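# Close the locker door until it latches

## Task

Push the locker's door closed until its latch catches, without flinging it open hard and without the robot toppling or being left leaning; the door must stay shut on its own once the robot has let go.

## Robot and tools

ROBOT. A LinearBot: an omnidirectional wheeled base with a column about 1.75 m high. A carriage rides the column (lift_m, 0 to 1 m) and holds two identical six-joint arms, each ending in a two-finger gripper. Arm bases sit near 0.57 m + lift_m above the floor, and carriage parts extend about 0.15 m beneath them. A hand can reach 0.78 m from its shoulder but only about 0.38 m lower than its arm base. A hand is roughly 0.16 m long and 0.1 m wide (0.14 m with fingers open). Parked arm: joints 1 to 6 = 0, 0.05, 0.05, 1.45, 0, 0; parked, the robot measures about 0.95 m across and 0.7 m front to back. Cameras: carriage_camera (fixed, facing forward, tilted about 20 degrees down), left_wrist_camera and right_wrist_camera (each looking out past its fingertips). Arm joints 1-3 move up to 1.8 rad/s, joints 4-6 up to 2.7 rad/s; one action runs at most 15 s.

FRAMES. Base frame: origin on the floor below the base centre, x ahead, y to the left, z up. left_hand and right_hand are the points between each hand's finger pads, in the base frame; quat_wxyz rotates base axes into hand axes (hand z runs along the fingers, fingers open along hand y; a hand pointing straight up with joints 1, 5, 6 at 0 reads (1, 0, 0, 0)). Readings drift from truth, more at long reach. The odometry frame is the base frame as it was at scene start; base_odometry counts wheel rotation, so slip looks like travel; heading is positive leftward, -3.142 to 3.142.

TOOLS.
execute_actions: "actions" is a list holding one action or none (empty = just report state and images). An action may contain "base", "joints" or both; their motions begin together. "base" holds exactly one relative move, measured from where the base last reported itself: {"translate_m": d} drive d metres along x, forward positive, -2 to 2; {"strafe_m": d} slide d metres sideways, left positive, -2 to 2; {"rotate_rad": d} spin in place d radians, counter-clockwise positive, -6.3 to 6.3. "joints" is one map keyed by joint name giving absolute targets: lift_m 0 to 1 (m); left_/right_joint1_rad -2.617 to 3.054 (yaw about vertical, 0 ahead, positive left); joint2_rad 0 to 3.141 (shoulder: 0 upper arm level pointing back, 1.57 vertical, 3.14 level pointing forward); joint3_rad 0 to 3.141 (elbow: 0 folded, 3.14 straight); joint4_rad -1.57 to 1.57 (wrist pitch, positive lifts fingertips); joint5_rad -1.57 to 1.57 (wrist yaw, positive swings fingertips to the right, opposite to joint 1); joint6_rad -2.094 to 2.094 (roll about the fingers, positive clockwise viewed from the forearm); left_/right_gripper_m 0 to 0.093 (pad gap in metres). Joints you omit may still be driving toward earlier targets. "cameras" picks which images come back: names from carriage_camera, left_wrist_camera, right_wrist_camera, or "all"; null or omitted means all, [] means none. Any unknown key or out-of-range number rejects the whole call and nothing moves. If a result reports a stop, later motion calls in the same reply are skipped.
wait: "seconds" 0 to 10; nothing new is commanded, and it returns state and images.
zoom_image: "camera" and "region" [x0, y0, x1, y1] in pixels of that camera's latest full image (origin top-left, at most 504 by 504).
read_manual: "section" (only "licences"); licence texts, no motion.
finished_scene: "scene" integer 1 to 2; ends that scene irreversibly after the last command is held and reports success.

RESULTS. base_status / joint_status per motion: "done" (for the base: wheels turned the commanded amount, slip included; millimetre moves may fall short yet say done), "off_target" (settled away from target, may keep pushing), "contact_stop" or "time_out" (target dropped, holds current spot), "not_followed" under a "joint command not followed" line with a "cause:" (arm targets withheld for self-collision; the gripper still moves; withheld targets may be retried each action), "limit_stop_at_motor_heat". on_its_own lists uncommanded items; "held at" is the held target, not the position. motor_effort: percent of maximum, positive toward larger joint values, bracket = peak of last action; readings carry fixed and random errors. A lift effort that keeps dropping while lowering means a hand rests on something. drive_wheels unusually high at rest means the base is still pressing. Joint torques are full drive outputs with offsets and noise. "ARM HIT" flags a hard self-hit. MOTOR HOT appears at 75 °C; at 90 °C that arm halts for 10 s; at 100 °C it goes limp and drops. Stretched arms heat quickly even unloaded.

CAUTIONS. Never let the door swing open violently, and never tip the robot: both fail. Tipping risk grows with a high carriage, extended arms, loads, pulling, or abrupt drive stops; only images reveal a lean. A drive may stop on contact, often late; after such a stop back off about 0.2 m along the path you came (or turn back), repeat if still pressed, and retry. Arms have no contact stop and spring forward once freed. The base can slip under a table edge until the column strikes it; reversing into such an edge can topple the robot. Keep the two arms from striking or pressing each other. When finished, open the gripper, pull clear and leave the door latched without any support from the robot. Faster robot motion is preferred; thinking time lets the robot keep holding its last command.

Each tool is called after "Emit:" as name(argument=value, ...) on one line, values as JSON.

## Session

Emit:
execute_actions(actions=[])

Scene clock: 0.00 s.
Joint torques (N m, as the arm reports them, + toward a larger angle): no reading
base_odometry: x=+0.000 y=+0.000 heading=+0.000 (m, m, rad; odometry frame)
base_status: not commanded
joint_positions: lift_m=+0.300 left_joint1_rad=+0.021 left_joint2_rad=+0.052 left_joint3_rad=+0.069 left_joint4_rad=+1.498 left_joint5_rad=+0.008 left_joint6_rad=+0.010 left_gripper_m=+0.095 right_joint1_rad=-0.012 right_joint2_rad=+0.075 right_joint3_rad=+0.031 right_joint4_rad=+1.484 right_joint5_rad=+0.002 right_joint6_rad=+0.031 right_gripper_m=+0.095
joint_status: not commanded
motor_effort: lift_m=+15 drive_wheels=+0 (%)
left_hand: x=+0.2886 y=+0.3173 z=+1.3297 quat_wxyz=(+0.999, +0.004, +0.028, +0.015) (m; base frame)
right_hand: x=+0.3107 y=-0.3192 z=+1.3192 quat_wxyz=(+0.998, +0.002, +0.065, +0.010) (m; base frame)
pictures: carriage_camera, left_wrist_camera, right_wrist_camera
Images, in order (width x height): carriage_camera 504x504, left_wrist_camera 504x504, right_wrist_camera 504x504.

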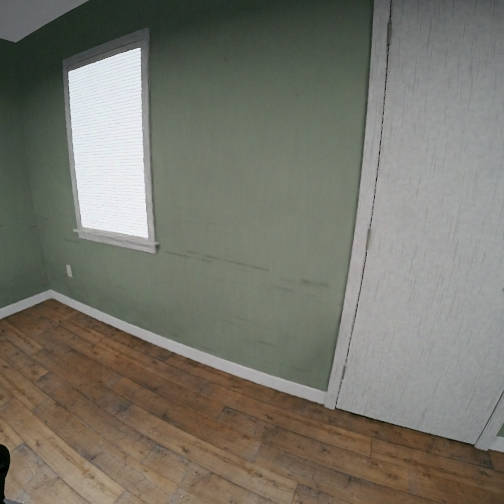

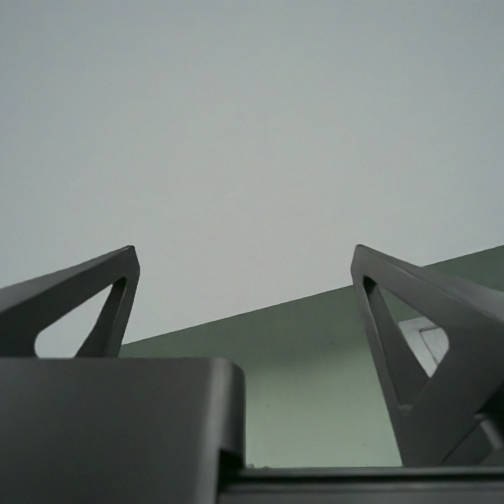

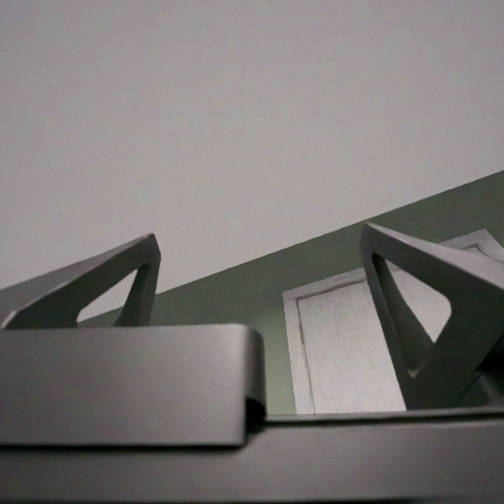

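Need to find the locker.

Emit:
execute_actions(actions=[{"base":{"rotate_rad":-1.5}}], cameras=["carriage_camera"])

Emit:
execute_actions(actions=[{"base":{"rotate_rad":-1.5}}], cameras=["carriage_camera"])

Emit:
execute_actions(actions=[{"base":{"rotate_rad":-1.5}}], cameras=["carriage_camera"])

Scene clock: 5.67 s.
Joint torques (N m, as the arm reports them, + toward a larger angle): left_arm=[-0.21  4.73  6.99 -0.35 -0.02  0.08] | right_arm=[ 0.06  3.71  6.67 -0.11 -0.02  0.03]
base_odometry: x=+0.000 y=+0.000 heading=-1.500 (m, m, rad; odometry frame)
base_status: done
joint_positions: lift_m=+0.300 left_joint1_rad=+0.021 left_joint2_rad=+0.052 left_joint3_rad=+0.069 left_joint4_rad=+1.498 left_joint5_rad=+0.008 left_joint6_rad=+0.010 left_gripper_m=+0.095 right_joint1_rad=-0.012 right_joint2_rad=+0.075 right_joint3_rad=+0.031 right_joint4_rad=+1.483 right_joint5_rad=+0.002 right_joint6_rad=+0.031 right_gripper_m=+0.095
joint_status: not commanded
motor_effort: lift_m=+15(15) drive_wheels=+3(7) (%)
left_hand: x=+0.2886 y=+0.3173 z=+1.3297 quat_wxyz=(+0.999, +0.004, +0.028, +0.015) (m; base frame)
right_hand: x=+0.3109 y=-0.3192 z=+1.3192 quat_wxyz=(+0.998, +0.002, +0.065, +0.010) (m; base frame)
pictures: carriage_camera
Images, in order (width x height): carriage_camera 504x504.

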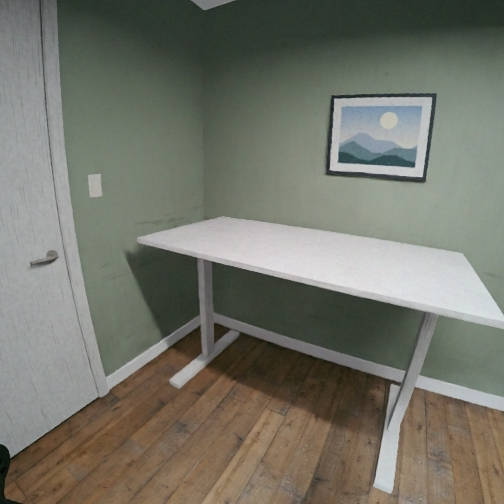

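Scene clock: 8.70 s.
Joint torques (N m, as the arm reports them, + toward a larger angle): left_arm=[-0.28  4.71  6.86 -0.42 -0.02  0.09] | right_arm=[-0.03  3.69  6.53 -0.24 -0.01  0.03]
base_odometry: x=+0.000 y=+0.000 heading=-2.999 (m, m, rad; odometry frame)
base_status: done
joint_positions: lift_m=+0.300 left_joint1_rad=+0.021 left_joint2_rad=+0.052 left_joint3_rad=+0.069 left_joint4_rad=+1.497 left_joint5_rad=+0.008 left_joint6_rad=+0.010 left_gripper_m=+0.095 right_joint1_rad=-0.012 right_joint2_rad=+0.075 right_joint3_rad=+0.031 right_joint4_rad=+1.483 right_joint5_rad=+0.002 right_joint6_rad=+0.031 right_gripper_m=+0.095
joint_status: not commanded
motor_effort: lift_m=+15(15) drive_wheels=+3(8) (%)
left_hand: x=+0.2887 y=+0.3173 z=+1.3297 quat_wxyz=(+0.999, +0.004, +0.028, +0.015) (m; base frame)
right_hand: x=+0.3110 y=-0.3192 z=+1.3192 quat_wxyz=(+0.998, +0.002, +0.066, +0.010) (m; base frame)
pictures: carriage_camera
Images, in order (width x height): carriage_camera 504x504.

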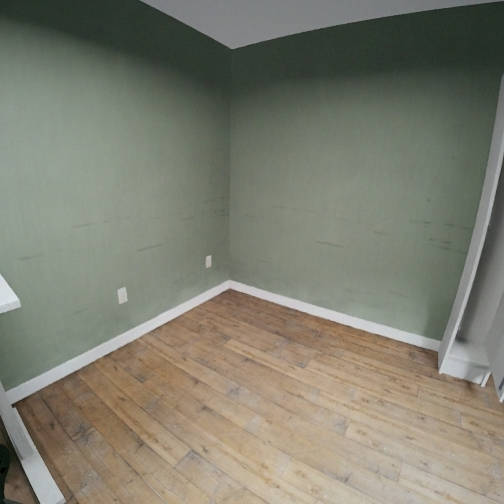

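Scene clock: 11.73 s.
Joint torques (N m, as the arm reports them, + toward a larger angle): left_arm=[-0.21  4.75  6.91 -0.33 -0.01  0.07] | right_arm=[ 0.01  3.6   6.75 -0.15 -0.03 -0.01]
base_odometry: x=+0.000 y=+0.000 heading=+1.784 (m, m, rad; odometry frame)
base_status: done
joint_positions: lift_m=+0.300 left_joint1_rad=+0.021 left_joint2_rad=+0.052 left_joint3_rad=+0.069 left_joint4_rad=+1.497 left_joint5_rad=+0.008 left_joint6_rad=+0.010 left_gripper_m=+0.095 right_joint1_rad=-0.012 right_joint2_rad=+0.075 right_joint3_rad=+0.031 right_joint4_rad=+1.483 right_joint5_rad=+0.002 right_joint6_rad=+0.031 right_gripper_m=+0.095
joint_status: not commanded
motor_effort: lift_m=+15(15) drive_wheels=+3(8) (%)
left_hand: x=+0.2887 y=+0.3173 z=+1.3297 quat_wxyz=(+0.999, +0.004, +0.028, +0.015) (m; base frame)
right_hand: x=+0.3110 y=-0.3192 z=+1.3192 quat_wxyz=(+0.998, +0.002, +0.066, +0.010) (m; base frame)
pictures: carriage_camera
Images, in order (width x height): carriage_camera 504x504.

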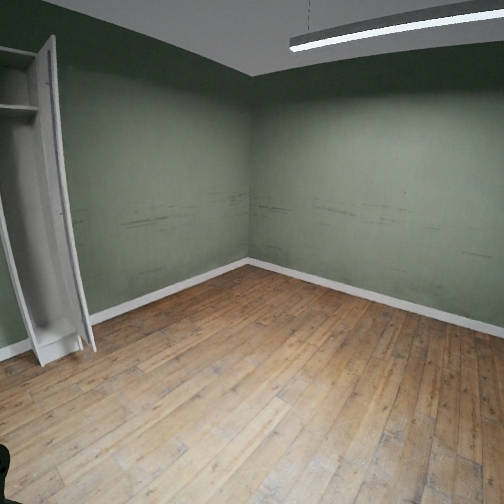

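Emit:
execute_actions(actions=[{"base":{"rotate_rad":0.75}}], cameras=["carriage_camera"])

Scene clock: 14.93 s.
Joint torques (N m, as the arm reports them, + toward a larger angle): left_arm=[-0.26  4.74  6.87 -0.36 -0.03  0.08] | right_arm=[ 0.06  3.84  6.71 -0.18 -0.01  0.03]
base_odometry: x=+0.000 y=+0.000 heading=+2.533 (m, m, rad; odometry frame)
base_status: done
joint_positions: lift_m=+0.300 left_joint1_rad=+0.021 left_joint2_rad=+0.052 left_joint3_rad=+0.069 left_joint4_rad=+1.497 left_joint5_rad=+0.008 left_joint6_rad=+0.010 left_gripper_m=+0.095 right_joint1_rad=-0.012 right_joint2_rad=+0.075 right_joint3_rad=+0.031 right_joint4_rad=+1.483 right_joint5_rad=+0.002 right_joint6_rad=+0.031 right_gripper_m=+0.095
joint_status: not commanded
motor_effort: lift_m=+15(15) drive_wheels=+6(6) (%)
left_hand: x=+0.2887 y=+0.3173 z=+1.3297 quat_wxyz=(+0.999, +0.004, +0.028, +0.015) (m; base frame)
right_hand: x=+0.3111 y=-0.3192 z=+1.3192 quat_wxyz=(+0.998, +0.002, +0.066, +0.010) (m; base frame)
pictures: carriage_camera
Images, in order (width x height): carriage_camera 504x504.

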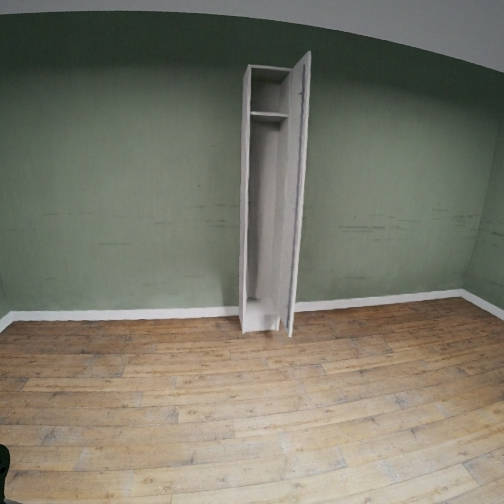

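Emit:
execute_actions(actions=[{"base":{"translate_m":0.9}}], cameras=["carriage_camera"])

Scene clock: 22.00 s.
Joint torques (N m, as the arm reports them, + toward a larger angle): left_arm=[-0.29  4.73  6.8  -0.33  0.    0.09] | right_arm=[ 0.16  3.69  6.73 -0.12 -0.03  0.  ]
base_odometry: x=-0.739 y=+0.513 heading=+2.534 (m, m, rad; odometry frame)
base_status: done
joint_positions: lift_m=+0.300 left_joint1_rad=+0.021 left_joint2_rad=+0.052 left_joint3_rad=+0.069 left_joint4_rad=+1.497 left_joint5_rad=+0.008 left_joint6_rad=+0.010 left_gripper_m=+0.095 right_joint1_rad=-0.012 right_joint2_rad=+0.075 right_joint3_rad=+0.031 right_joint4_rad=+1.482 right_joint5_rad=+0.002 right_joint6_rad=+0.031 right_gripper_m=+0.095
joint_status: not commanded
motor_effort: lift_m=+15(15) drive_wheels=-3(13) (%)
left_hand: x=+0.2887 y=+0.3173 z=+1.3297 quat_wxyz=(+0.999, +0.004, +0.028, +0.015) (m; base frame)
right_hand: x=+0.3111 y=-0.3192 z=+1.3192 quat_wxyz=(+0.998, +0.002, +0.066, +0.010) (m; base frame)
pictures: carriage_camera
Images, in order (width x height): carriage_camera 504x504.

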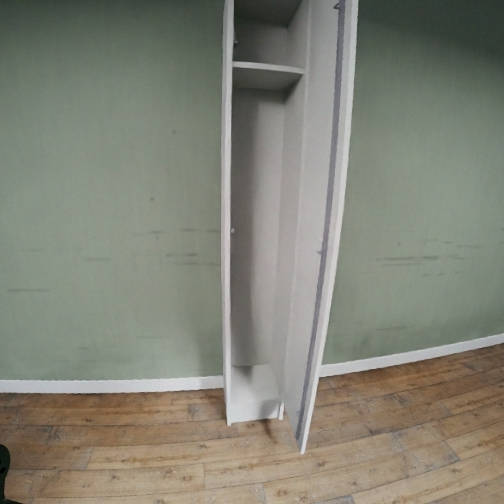

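Emit:
execute_actions(actions=[{"base":{"strafe_m":-0.15},"joints":{"lift_m":0.1,"right_joint2_rad":1.8,"right_joint3_rad":1.5,"right_joint4_rad":0.3,"right_gripper_m":0.0}}])

Scene clock: 33.40 s.
Joint torques (N m, as the arm reports them, + toward a larger angle): left_arm=[-0.16  4.9   6.87 -0.37 -0.04  0.09] | right_arm=[ -0.01 -10.42  10.59   2.37  -0.03   0.04]
base_odometry: x=-0.654 y=+0.637 heading=+2.534 (m, m, rad; odometry frame)
base_status: done
joint_positions: lift_m=+0.100 left_joint1_rad=+0.021 left_joint2_rad=+0.052 left_joint3_rad=+0.069 left_joint4_rad=+1.497 left_joint5_rad=+0.008 left_joint6_rad=+0.010 left_gripper_m=+0.095 right_joint1_rad=-0.012 right_joint2_rad=+1.797 right_joint3_rad=+1.480 right_joint4_rad=+0.306 right_joint5_rad=+0.002 right_joint6_rad=+0.031 right_gripper_m=+0.001
joint_status: all done
motor_effort: lift_m=+13(13) drive_wheels=+1(9) (%)
left_hand: x=+0.2888 y=+0.3173 z=+1.1305 quat_wxyz=(+0.999, +0.004, +0.028, +0.015) (m; base frame)
right_hand: x=+0.8510 y=-0.3257 z=+1.0427 quat_wxyz=(+0.703, +0.016, +0.711, +0.006) (m; base frame)
pictures: carriage_camera, left_wrist_camera, right_wrist_camera
camera_calibration (this result's frames):
carriage_camera: T_world_to_cam=[[0.0476695, -0.998415, 0.0299341, -0.0380932], [-0.299029, -0.0428582, -0.953281, 1.11038], [0.953053, 0.0364913, -0.300598, 0.164315], [0, 0, 0, 1]] pos_world=[0.177251, 0.00355999, 1.10904]
left_wrist_camera: T_world_to_cam=[[0.0140381, -0.999152, -0.0386995, 0.349208], [0.785639, 0.034963, -0.617696, 0.46996], [0.618526, -0.0217325, 0.785464, -0.938108], [0, 0, 0, 1]] pos_world=[0.206123, 0.312093, 1.04066]
right_wrist_camera: T_world_to_cam=[[-0.00860597, -0.995483, -0.0945475, -0.218085], [-0.625128, 0.0791533, -0.776498, 1.36525], [0.780475, 0.0524218, -0.622986, 0.125228], [0, 0, 0, 1]] pos_world=[0.753845, -0.331729, 1.11751]
Images, in order (width x height): carriage_camera 504x504, left_wrist_camera 504x504, right_wrist_camera 504x504.

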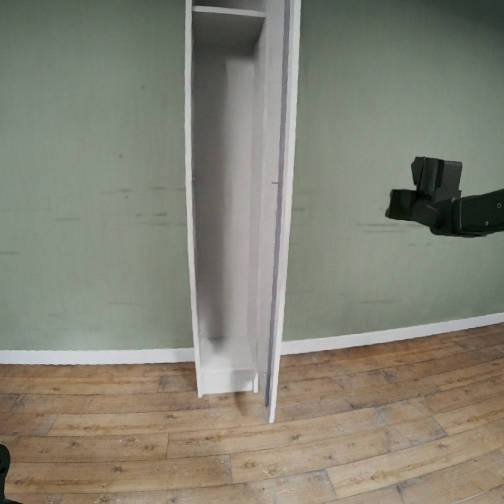

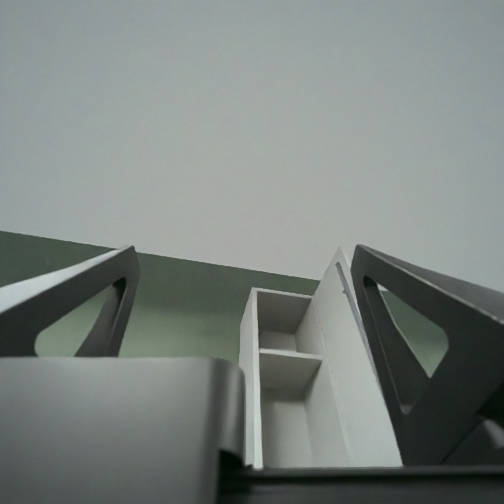

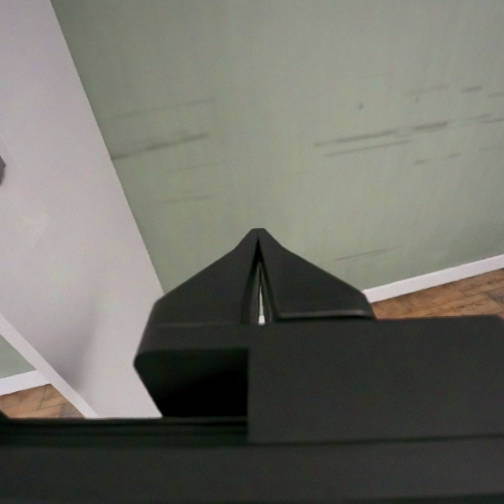

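Emit:
execute_actions(actions=[{"base":{"translate_m":0.25},"joints":{"lift_m":0.0}}], cameras=[])

Emit:
execute_actions(actions=[{"base":{"strafe_m":0.3}}])

Scene clock: 38.50 s.
Joint torques (N m, as the arm reports them, + toward a larger angle): left_arm=[-0.23  4.77  6.87 -0.36 -0.03  0.1 ] | right_arm=[-0.04 -9.74  9.56  2.3  -0.01 -0.01]
base_odometry: x=-0.859 y=+0.780 heading=+2.533 (m, m, rad; odometry frame)
base_status: done
joint_positions: lift_m=+0.000 left_joint1_rad=+0.021 left_joint2_rad=+0.052 left_joint3_rad=+0.069 left_joint4_rad=+1.497 left_joint5_rad=+0.009 left_joint6_rad=+0.010 left_gripper_m=+0.095 right_joint1_rad=-0.012 right_joint2_rad=+1.791 right_joint3_rad=+1.494 right_joint4_rad=+0.309 right_joint5_rad=+0.002 right_joint6_rad=+0.031 right_gripper_m=+0.001
joint_status: all done
motor_effort: lift_m=+13(13) drive_wheels=-3(9) (%)
left_hand: x=+0.2887 y=+0.3173 z=+1.0304 quat_wxyz=(+0.999, +0.004, +0.028, +0.015) (m; base frame)
right_hand: x=+0.8499 y=-0.3256 z=+0.9536 quat_wxyz=(+0.712, +0.016, +0.702, +0.006) (m; base frame)
pictures: none
No camera images: the call's "cameras" was empty. Leave "cameras" out to get every camera's image.

Scene clock: 40.97 s.
Joint torques (N m, as the arm reports them, + toward a larger angle): left_arm=[-0.34  4.71  6.82 -0.34  0.    0.09] | right_arm=[ 0.55 -9.95  9.47  2.35 -0.09  0.06]
base_odometry: x=-1.030 y=+0.534 heading=+2.533 (m, m, rad; odometry frame)
base_status: done
joint_positions: lift_m=+0.000 left_joint1_rad=+0.021 left_joint2_rad=+0.052 left_joint3_rad=+0.069 left_joint4_rad=+1.497 left_joint5_rad=+0.008 left_joint6_rad=+0.010 left_gripper_m=+0.095 right_joint1_rad=-0.016 right_joint2_rad=+1.791 right_joint3_rad=+1.494 right_joint4_rad=+0.310 right_joint5_rad=+0.006 right_joint6_rad=+0.026 right_gripper_m=+0.001
joint_status: not commanded
motor_effort: lift_m=+13(13) drive_wheels=-1(6) (%)
left_hand: x=+0.2887 y=+0.3173 z=+1.0304 quat_wxyz=(+0.999, +0.004, +0.028, +0.015) (m; base frame)
right_hand: x=+0.8498 y=-0.3291 z=+0.9538 quat_wxyz=(+0.712, +0.017, +0.702, +0.001) (m; base frame)
pictures: carriage_camera, left_wrist_camera, right_wrist_camera
camera_calibration (this result's frames):
carriage_camera: T_world_to_cam=[[0.0476695, -0.998415, 0.0299341, -0.0350976], [-0.299029, -0.0428582, -0.953281, 1.01498], [0.953053, 0.0364913, -0.300598, 0.134233], [0, 0, 0, 1]] pos_world=[0.177251, 0.00355999, 1.00896]
left_wrist_camera: T_world_to_cam=[[0.0140529, -0.999152, -0.038702, 0.345333], [0.785875, 0.0349679, -0.617396, 0.407844], [0.618226, -0.0217387, 0.7857, -0.859606], [0, 0, 0, 1]] pos_world=[0.206063, 0.312092, 0.940559]
right_wrist_camera: T_world_to_cam=[[-0.0155666, -0.995893, -0.0891876, -0.229226], [-0.605933, 0.0803496, -0.791448, 1.29406], [0.795363, 0.0417216, -0.604695, 0.0373251], [0, 0, 0, 1]] pos_world=[0.750855, -0.333819, 1.0263]
Images, in order (width x height): carriage_camera 504x504, left_wrist_camera 504x504, right_wrist_camera 504x504.

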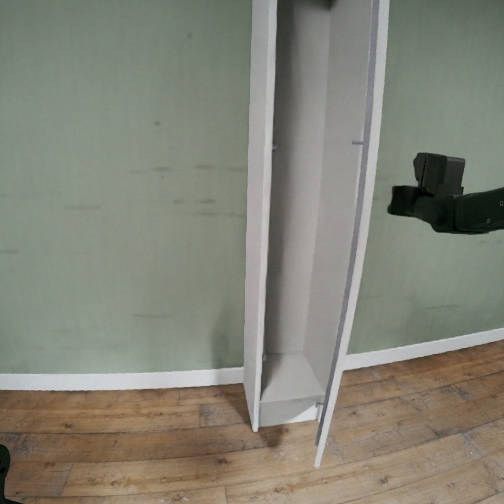

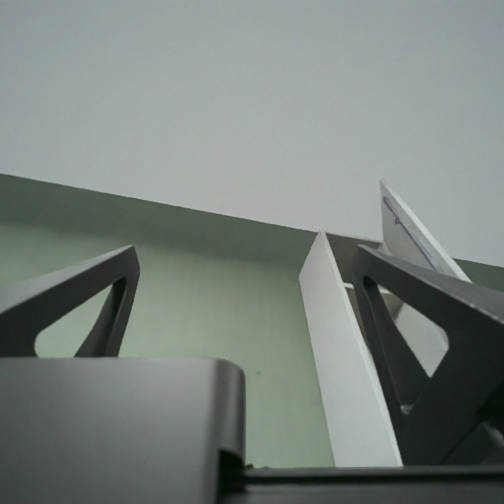

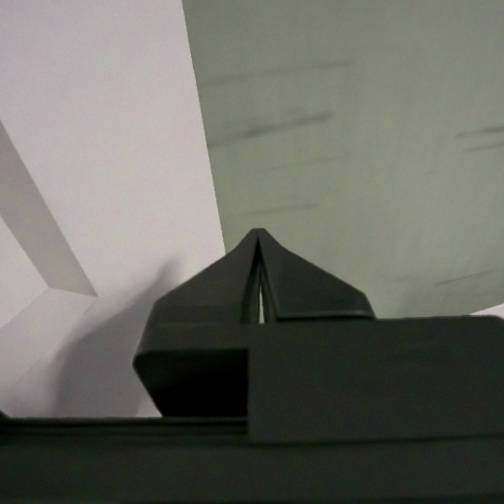

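Emit:
execute_actions(actions=[{"base":{"strafe_m":0.15}}], cameras=["carriage_camera","right_wrist_camera"])

Scene clock: 47.43 s.
Joint torques (N m, as the arm reports them, + toward a larger angle): left_arm=[-0.27  4.81  6.83 -0.38  0.01  0.09] | right_arm=[ 0.12 -9.96  9.49  2.32 -0.05  0.07]
base_odometry: x=-1.116 y=+0.411 heading=+2.533 (m, m, rad; odometry frame)
base_status: done
joint_positions: lift_m=+0.000 left_joint1_rad=+0.021 left_joint2_rad=+0.052 left_joint3_rad=+0.069 left_joint4_rad=+1.497 left_joint5_rad=+0.008 left_joint6_rad=+0.010 left_gripper_m=+0.095 right_joint1_rad=-0.013 right_joint2_rad=+1.791 right_joint3_rad=+1.494 right_joint4_rad=+0.310 right_joint5_rad=+0.007 right_joint6_rad=+0.025 right_gripper_m=+0.001
joint_status: not commanded
motor_effort: lift_m=+13(14) drive_wheels=-1(10) (%)
left_hand: x=+0.2887 y=+0.3174 z=+1.0304 quat_wxyz=(+0.999, +0.004, +0.028, +0.015) (m; base frame)
right_hand: x=+0.8499 y=-0.3274 z=+0.9538 quat_wxyz=(+0.712, +0.016, +0.702, +0.002) (m; base frame)
pictures: carriage_camera, right_wrist_camera
camera_calibration (this result's frames):
carriage_camera: T_world_to_cam=[[0.0476695, -0.998415, 0.0299341, -0.0350976], [-0.299029, -0.0428582, -0.953281, 1.01498], [0.953053, 0.0364913, -0.300598, 0.134233], [0, 0, 0, 1]] pos_world=[0.177251, 0.00355999, 1.00896]
right_wrist_camera: T_world_to_cam=[[-0.0129244, -0.996032, -0.0880529, -0.230916], [-0.606162, 0.077839, -0.791523, 1.29338], [0.795236, 0.0431444, -0.604763, 0.037871], [0, 0, 0, 1]] pos_world=[0.750898, -0.332309, 1.02631]
Images, in order (width x height): carriage_camera 504x504, right_wrist_camera 504x504.

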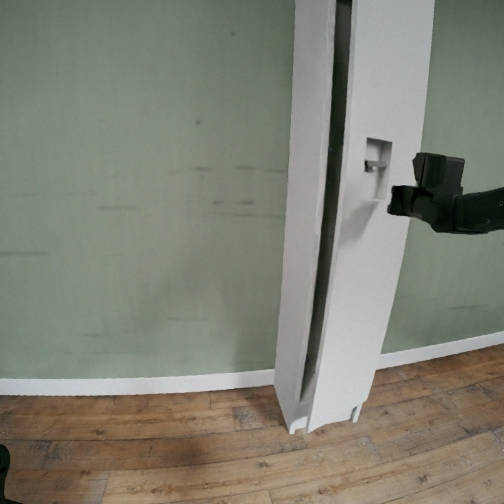

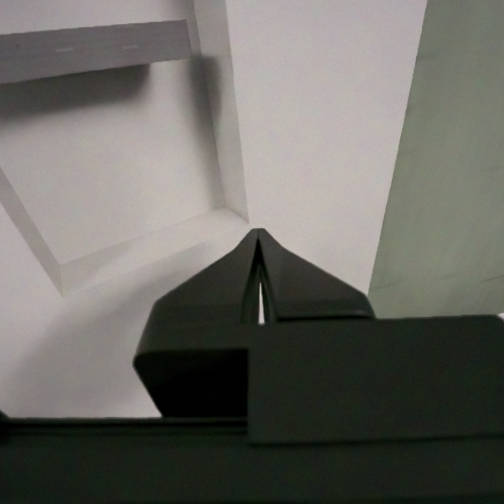

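Emit:
execute_actions(actions=[{"base":{"strafe_m":0.09},"joints":{"right_joint2_rad":2.0,"right_joint4_rad":0.5}}], cameras=["carriage_camera","right_wrist_camera"])

Scene clock: 51.40 s.
Joint torques (N m, as the arm reports them, + toward a larger angle): left_arm=[-0.25  4.81  6.92 -0.35 -0.01  0.08] | right_arm=[  0.33 -11.67   9.46   2.37  -0.06   0.09]
base_odometry: x=-1.168 y=+0.337 heading=+2.533 (m, m, rad; odometry frame)
base_status: done
joint_positions: lift_m=+0.000 left_joint1_rad=+0.021 left_joint2_rad=+0.052 left_joint3_rad=+0.069 left_joint4_rad=+1.497 left_joint5_rad=+0.008 left_joint6_rad=+0.010 left_gripper_m=+0.095 right_joint1_rad=-0.014 right_joint2_rad=+1.991 right_joint3_rad=+1.493 right_joint4_rad=+0.509 right_joint5_rad=+0.006 right_joint6_rad=+0.025 right_gripper_m=+0.001
joint_status: all done
motor_effort: lift_m=+13(13) drive_wheels=+1(10) (%)
left_hand: x=+0.2887 y=+0.3173 z=+1.0304 quat_wxyz=(+0.999, +0.004, +0.028, +0.015) (m; base frame)
right_hand: x=+0.8920 y=-0.3282 z=+0.8868 quat_wxyz=(+0.711, +0.016, +0.703, +0.002) (m; base frame)
pictures: carriage_camera, right_wrist_camera
camera_calibration (this result's frames):
carriage_camera: T_world_to_cam=[[0.0476695, -0.998415, 0.0299341, -0.0350974], [-0.299029, -0.0428582, -0.953281, 1.01498], [0.953053, 0.0364913, -0.300598, 0.134231], [0, 0, 0, 1]] pos_world=[0.177251, 0.00355999, 1.00896]
right_wrist_camera: T_world_to_cam=[[-0.0126737, -0.996003, -0.08842, -0.236993], [-0.607394, 0.0779117, -0.790571, 1.26624], [0.7943, 0.0436863, -0.605953, -0.0339951], [0, 0, 0, 1]] pos_world=[0.793107, -0.333215, 0.959502]
Images, in order (width x height): carriage_camera 504x504, right_wrist_camera 504x504.

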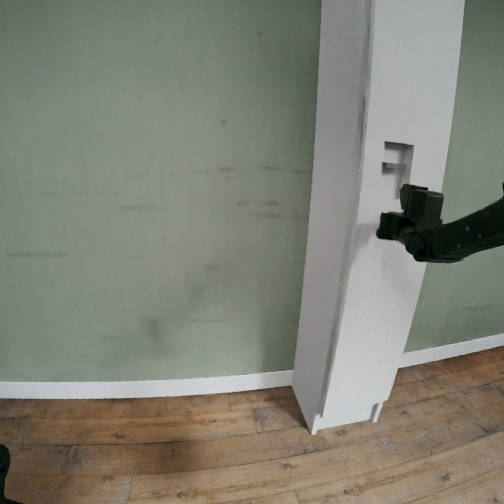

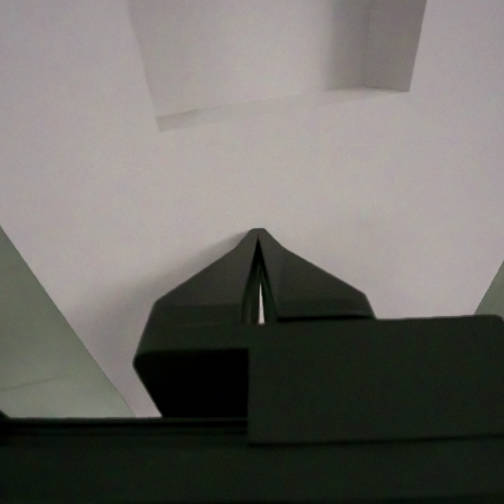

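Emit:
execute_actions(actions=[{"base":{"translate_m":0.04,"strafe_m":0}}])

Emit:
execute_actions(actions=[{"base":{"translate_m":0.04}}], cameras=["carriage_camera","right_wrist_camera"])

action 0: "base" must hold exactly one of rotate_rad, strafe_m, translate_m; got {"translate_m": 0.04, "strafe_m": 0}

Scene clock: 54.93 s.
Joint torques (N m, as the arm reports them, + toward a larger angle): left_arm=[-0.31  4.65  6.86 -0.31 -0.02  0.09] | right_arm=[ 0.25 -6.65 11.33  3.46  0.12  0.03]
base_odometry: x=-1.201 y=+0.360 heading=+2.533 (m, m, rad; odometry frame)
base_status: done
joint_positions: lift_m=+0.000 left_joint1_rad=+0.021 left_joint2_rad=+0.052 left_joint3_rad=+0.069 left_joint4_rad=+1.494 left_joint5_rad=+0.008 left_joint6_rad=+0.010 left_gripper_m=+0.095 right_joint1_rad=-0.014 right_joint2_rad=+1.926 right_joint3_rad=+1.467 right_joint4_rad=+0.414 right_joint5_rad=-0.017 right_joint6_rad=+0.025 right_gripper_m=+0.001
joint_status: not commanded
motor_effort: lift_m=+14(14) drive_wheels=+5(12) (%)
left_hand: x=+0.2896 y=+0.3174 z=+1.0303 quat_wxyz=(+0.999, +0.004, +0.030, +0.015) (m; base frame)
right_hand: x=+0.8782 y=-0.3239 z=+0.8891 quat_wxyz=(+0.691, +0.008, +0.723, +0.010) (m; base frame)
pictures: carriage_camera, right_wrist_camera
camera_calibration (this result's frames):
carriage_camera: T_world_to_cam=[[0.0476695, -0.998415, 0.0299341, -0.0350963], [-0.299029, -0.0428582, -0.953281, 1.01494], [0.953053, 0.0364913, -0.300598, 0.13422], [0, 0, 0, 1]] pos_world=[0.177251, 0.00355999, 1.00892]
right_wrist_camera: T_world_to_cam=[[0.00511101, -0.995986, -0.0893623, -0.247468], [-0.652654, 0.0643837, -0.754916, 1.26295], [0.757639, 0.0621811, -0.649705, 0.0552064], [0, 0, 0, 1]] pos_world=[0.783705, -0.331221, 0.967172]
Images, in order (width x height): carriage_camera 504x504, right_wrist_camera 504x504.

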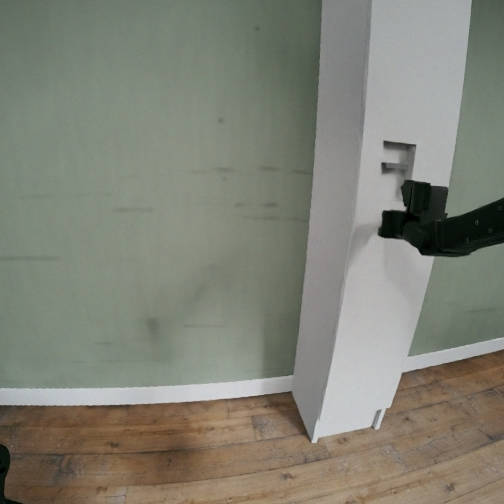

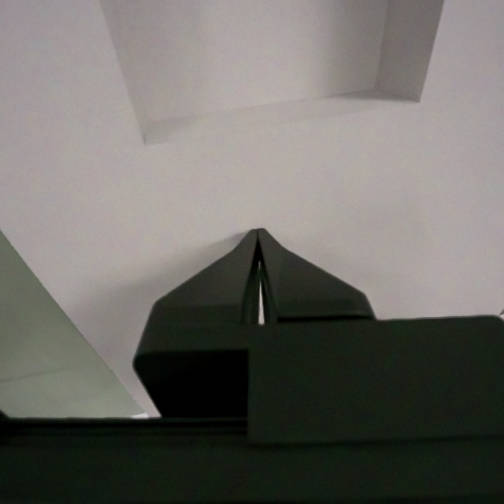

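Pressed firmly shut. Back off and check.

Emit:
execute_actions(actions=[{"base":{"translate_m":-0.5}}], cameras=[])

Emit:
execute_actions(actions=[{"base":{"strafe_m":-0.45},"joints":{"right_joint2_rad":0.05,"right_joint3_rad":0.05,"right_joint4_rad":1.45}}], cameras=["carriage_camera"])

Scene clock: 61.07 s.
Joint torques (N m, as the arm reports them, + toward a larger angle): left_arm=[-0.26  4.81  6.85 -0.33 -0.02  0.09] | right_arm=[  0.16 -11.37  10.22   2.27   0.06   0.05]
base_odometry: x=-0.790 y=+0.073 heading=+2.533 (m, m, rad; odometry frame)
base_status: done
joint_positions: lift_m=+0.000 left_joint1_rad=+0.021 left_joint2_rad=+0.052 left_joint3_rad=+0.069 left_joint4_rad=+1.494 left_joint5_rad=+0.008 left_joint6_rad=+0.010 left_gripper_m=+0.095 right_joint1_rad=-0.014 right_joint2_rad=+1.986 right_joint3_rad=+1.483 right_joint4_rad=+0.509 right_joint5_rad=-0.004 right_joint6_rad=+0.025 right_gripper_m=+0.001
joint_status: not commanded
motor_effort: lift_m=+14(14) drive_wheels=-1(12) (%)
left_hand: x=+0.2896 y=+0.3174 z=+1.0303 quat_wxyz=(+0.999, +0.004, +0.030, +0.015) (m; base frame)
right_hand: x=+0.8905 y=-0.3263 z=+0.8847 quat_wxyz=(+0.709, +0.012, +0.705, +0.005) (m; base frame)
pictures: none
No camera images: the call's "cameras" was empty. Leave "cameras" out to get every camera's image.

Scene clock: 64.03 s.
Joint torques (N m, as the arm reports them, + toward a larger angle): left_arm=[-0.22  4.74  6.91 -0.29  0.    0.1 ] | right_arm=[ 0.18  3.15  4.8  -0.34  0.02  0.04]
base_odometry: x=-0.533 y=+0.443 heading=+2.532 (m, m, rad; odometry frame)
base_status: done
joint_positions: lift_m=+0.000 left_joint1_rad=+0.021 left_joint2_rad=+0.052 left_joint3_rad=+0.069 left_joint4_rad=+1.494 left_joint5_rad=+0.008 left_joint6_rad=+0.010 left_gripper_m=+0.095 right_joint1_rad=-0.014 right_joint2_rad=+0.062 right_joint3_rad=+0.074 right_joint4_rad=+1.455 right_joint5_rad=-0.002 right_joint6_rad=+0.025 right_gripper_m=+0.001
joint_status: all done
motor_effort: lift_m=+14(14) drive_wheels=-2(7) (%)
left_hand: x=+0.2896 y=+0.3174 z=+1.0303 quat_wxyz=(+0.999, +0.004, +0.030, +0.015) (m; base frame)
right_hand: x=+0.3006 y=-0.3185 z=+1.0310 quat_wxyz=(+0.999, +0.000, +0.051, +0.006) (m; base frame)
pictures: carriage_camera
camera_calibration (this result's frames):
carriage_camera: T_world_to_cam=[[0.0476695, -0.998415, 0.0299341, -0.0350963], [-0.299029, -0.0428582, -0.953281, 1.01494], [0.953053, 0.0364913, -0.300598, 0.13422], [0, 0, 0, 1]] pos_world=[0.177251, 0.00355999, 1.00892]
Images, in order (width x height): carriage_camera 504x504.

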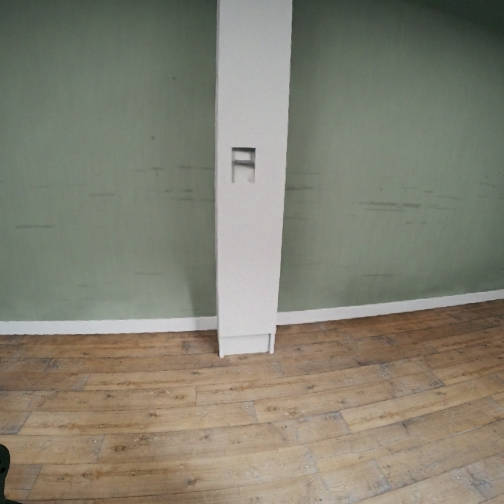

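Emit:
finished_scene(scene=1)

The scene is finished: the task was done.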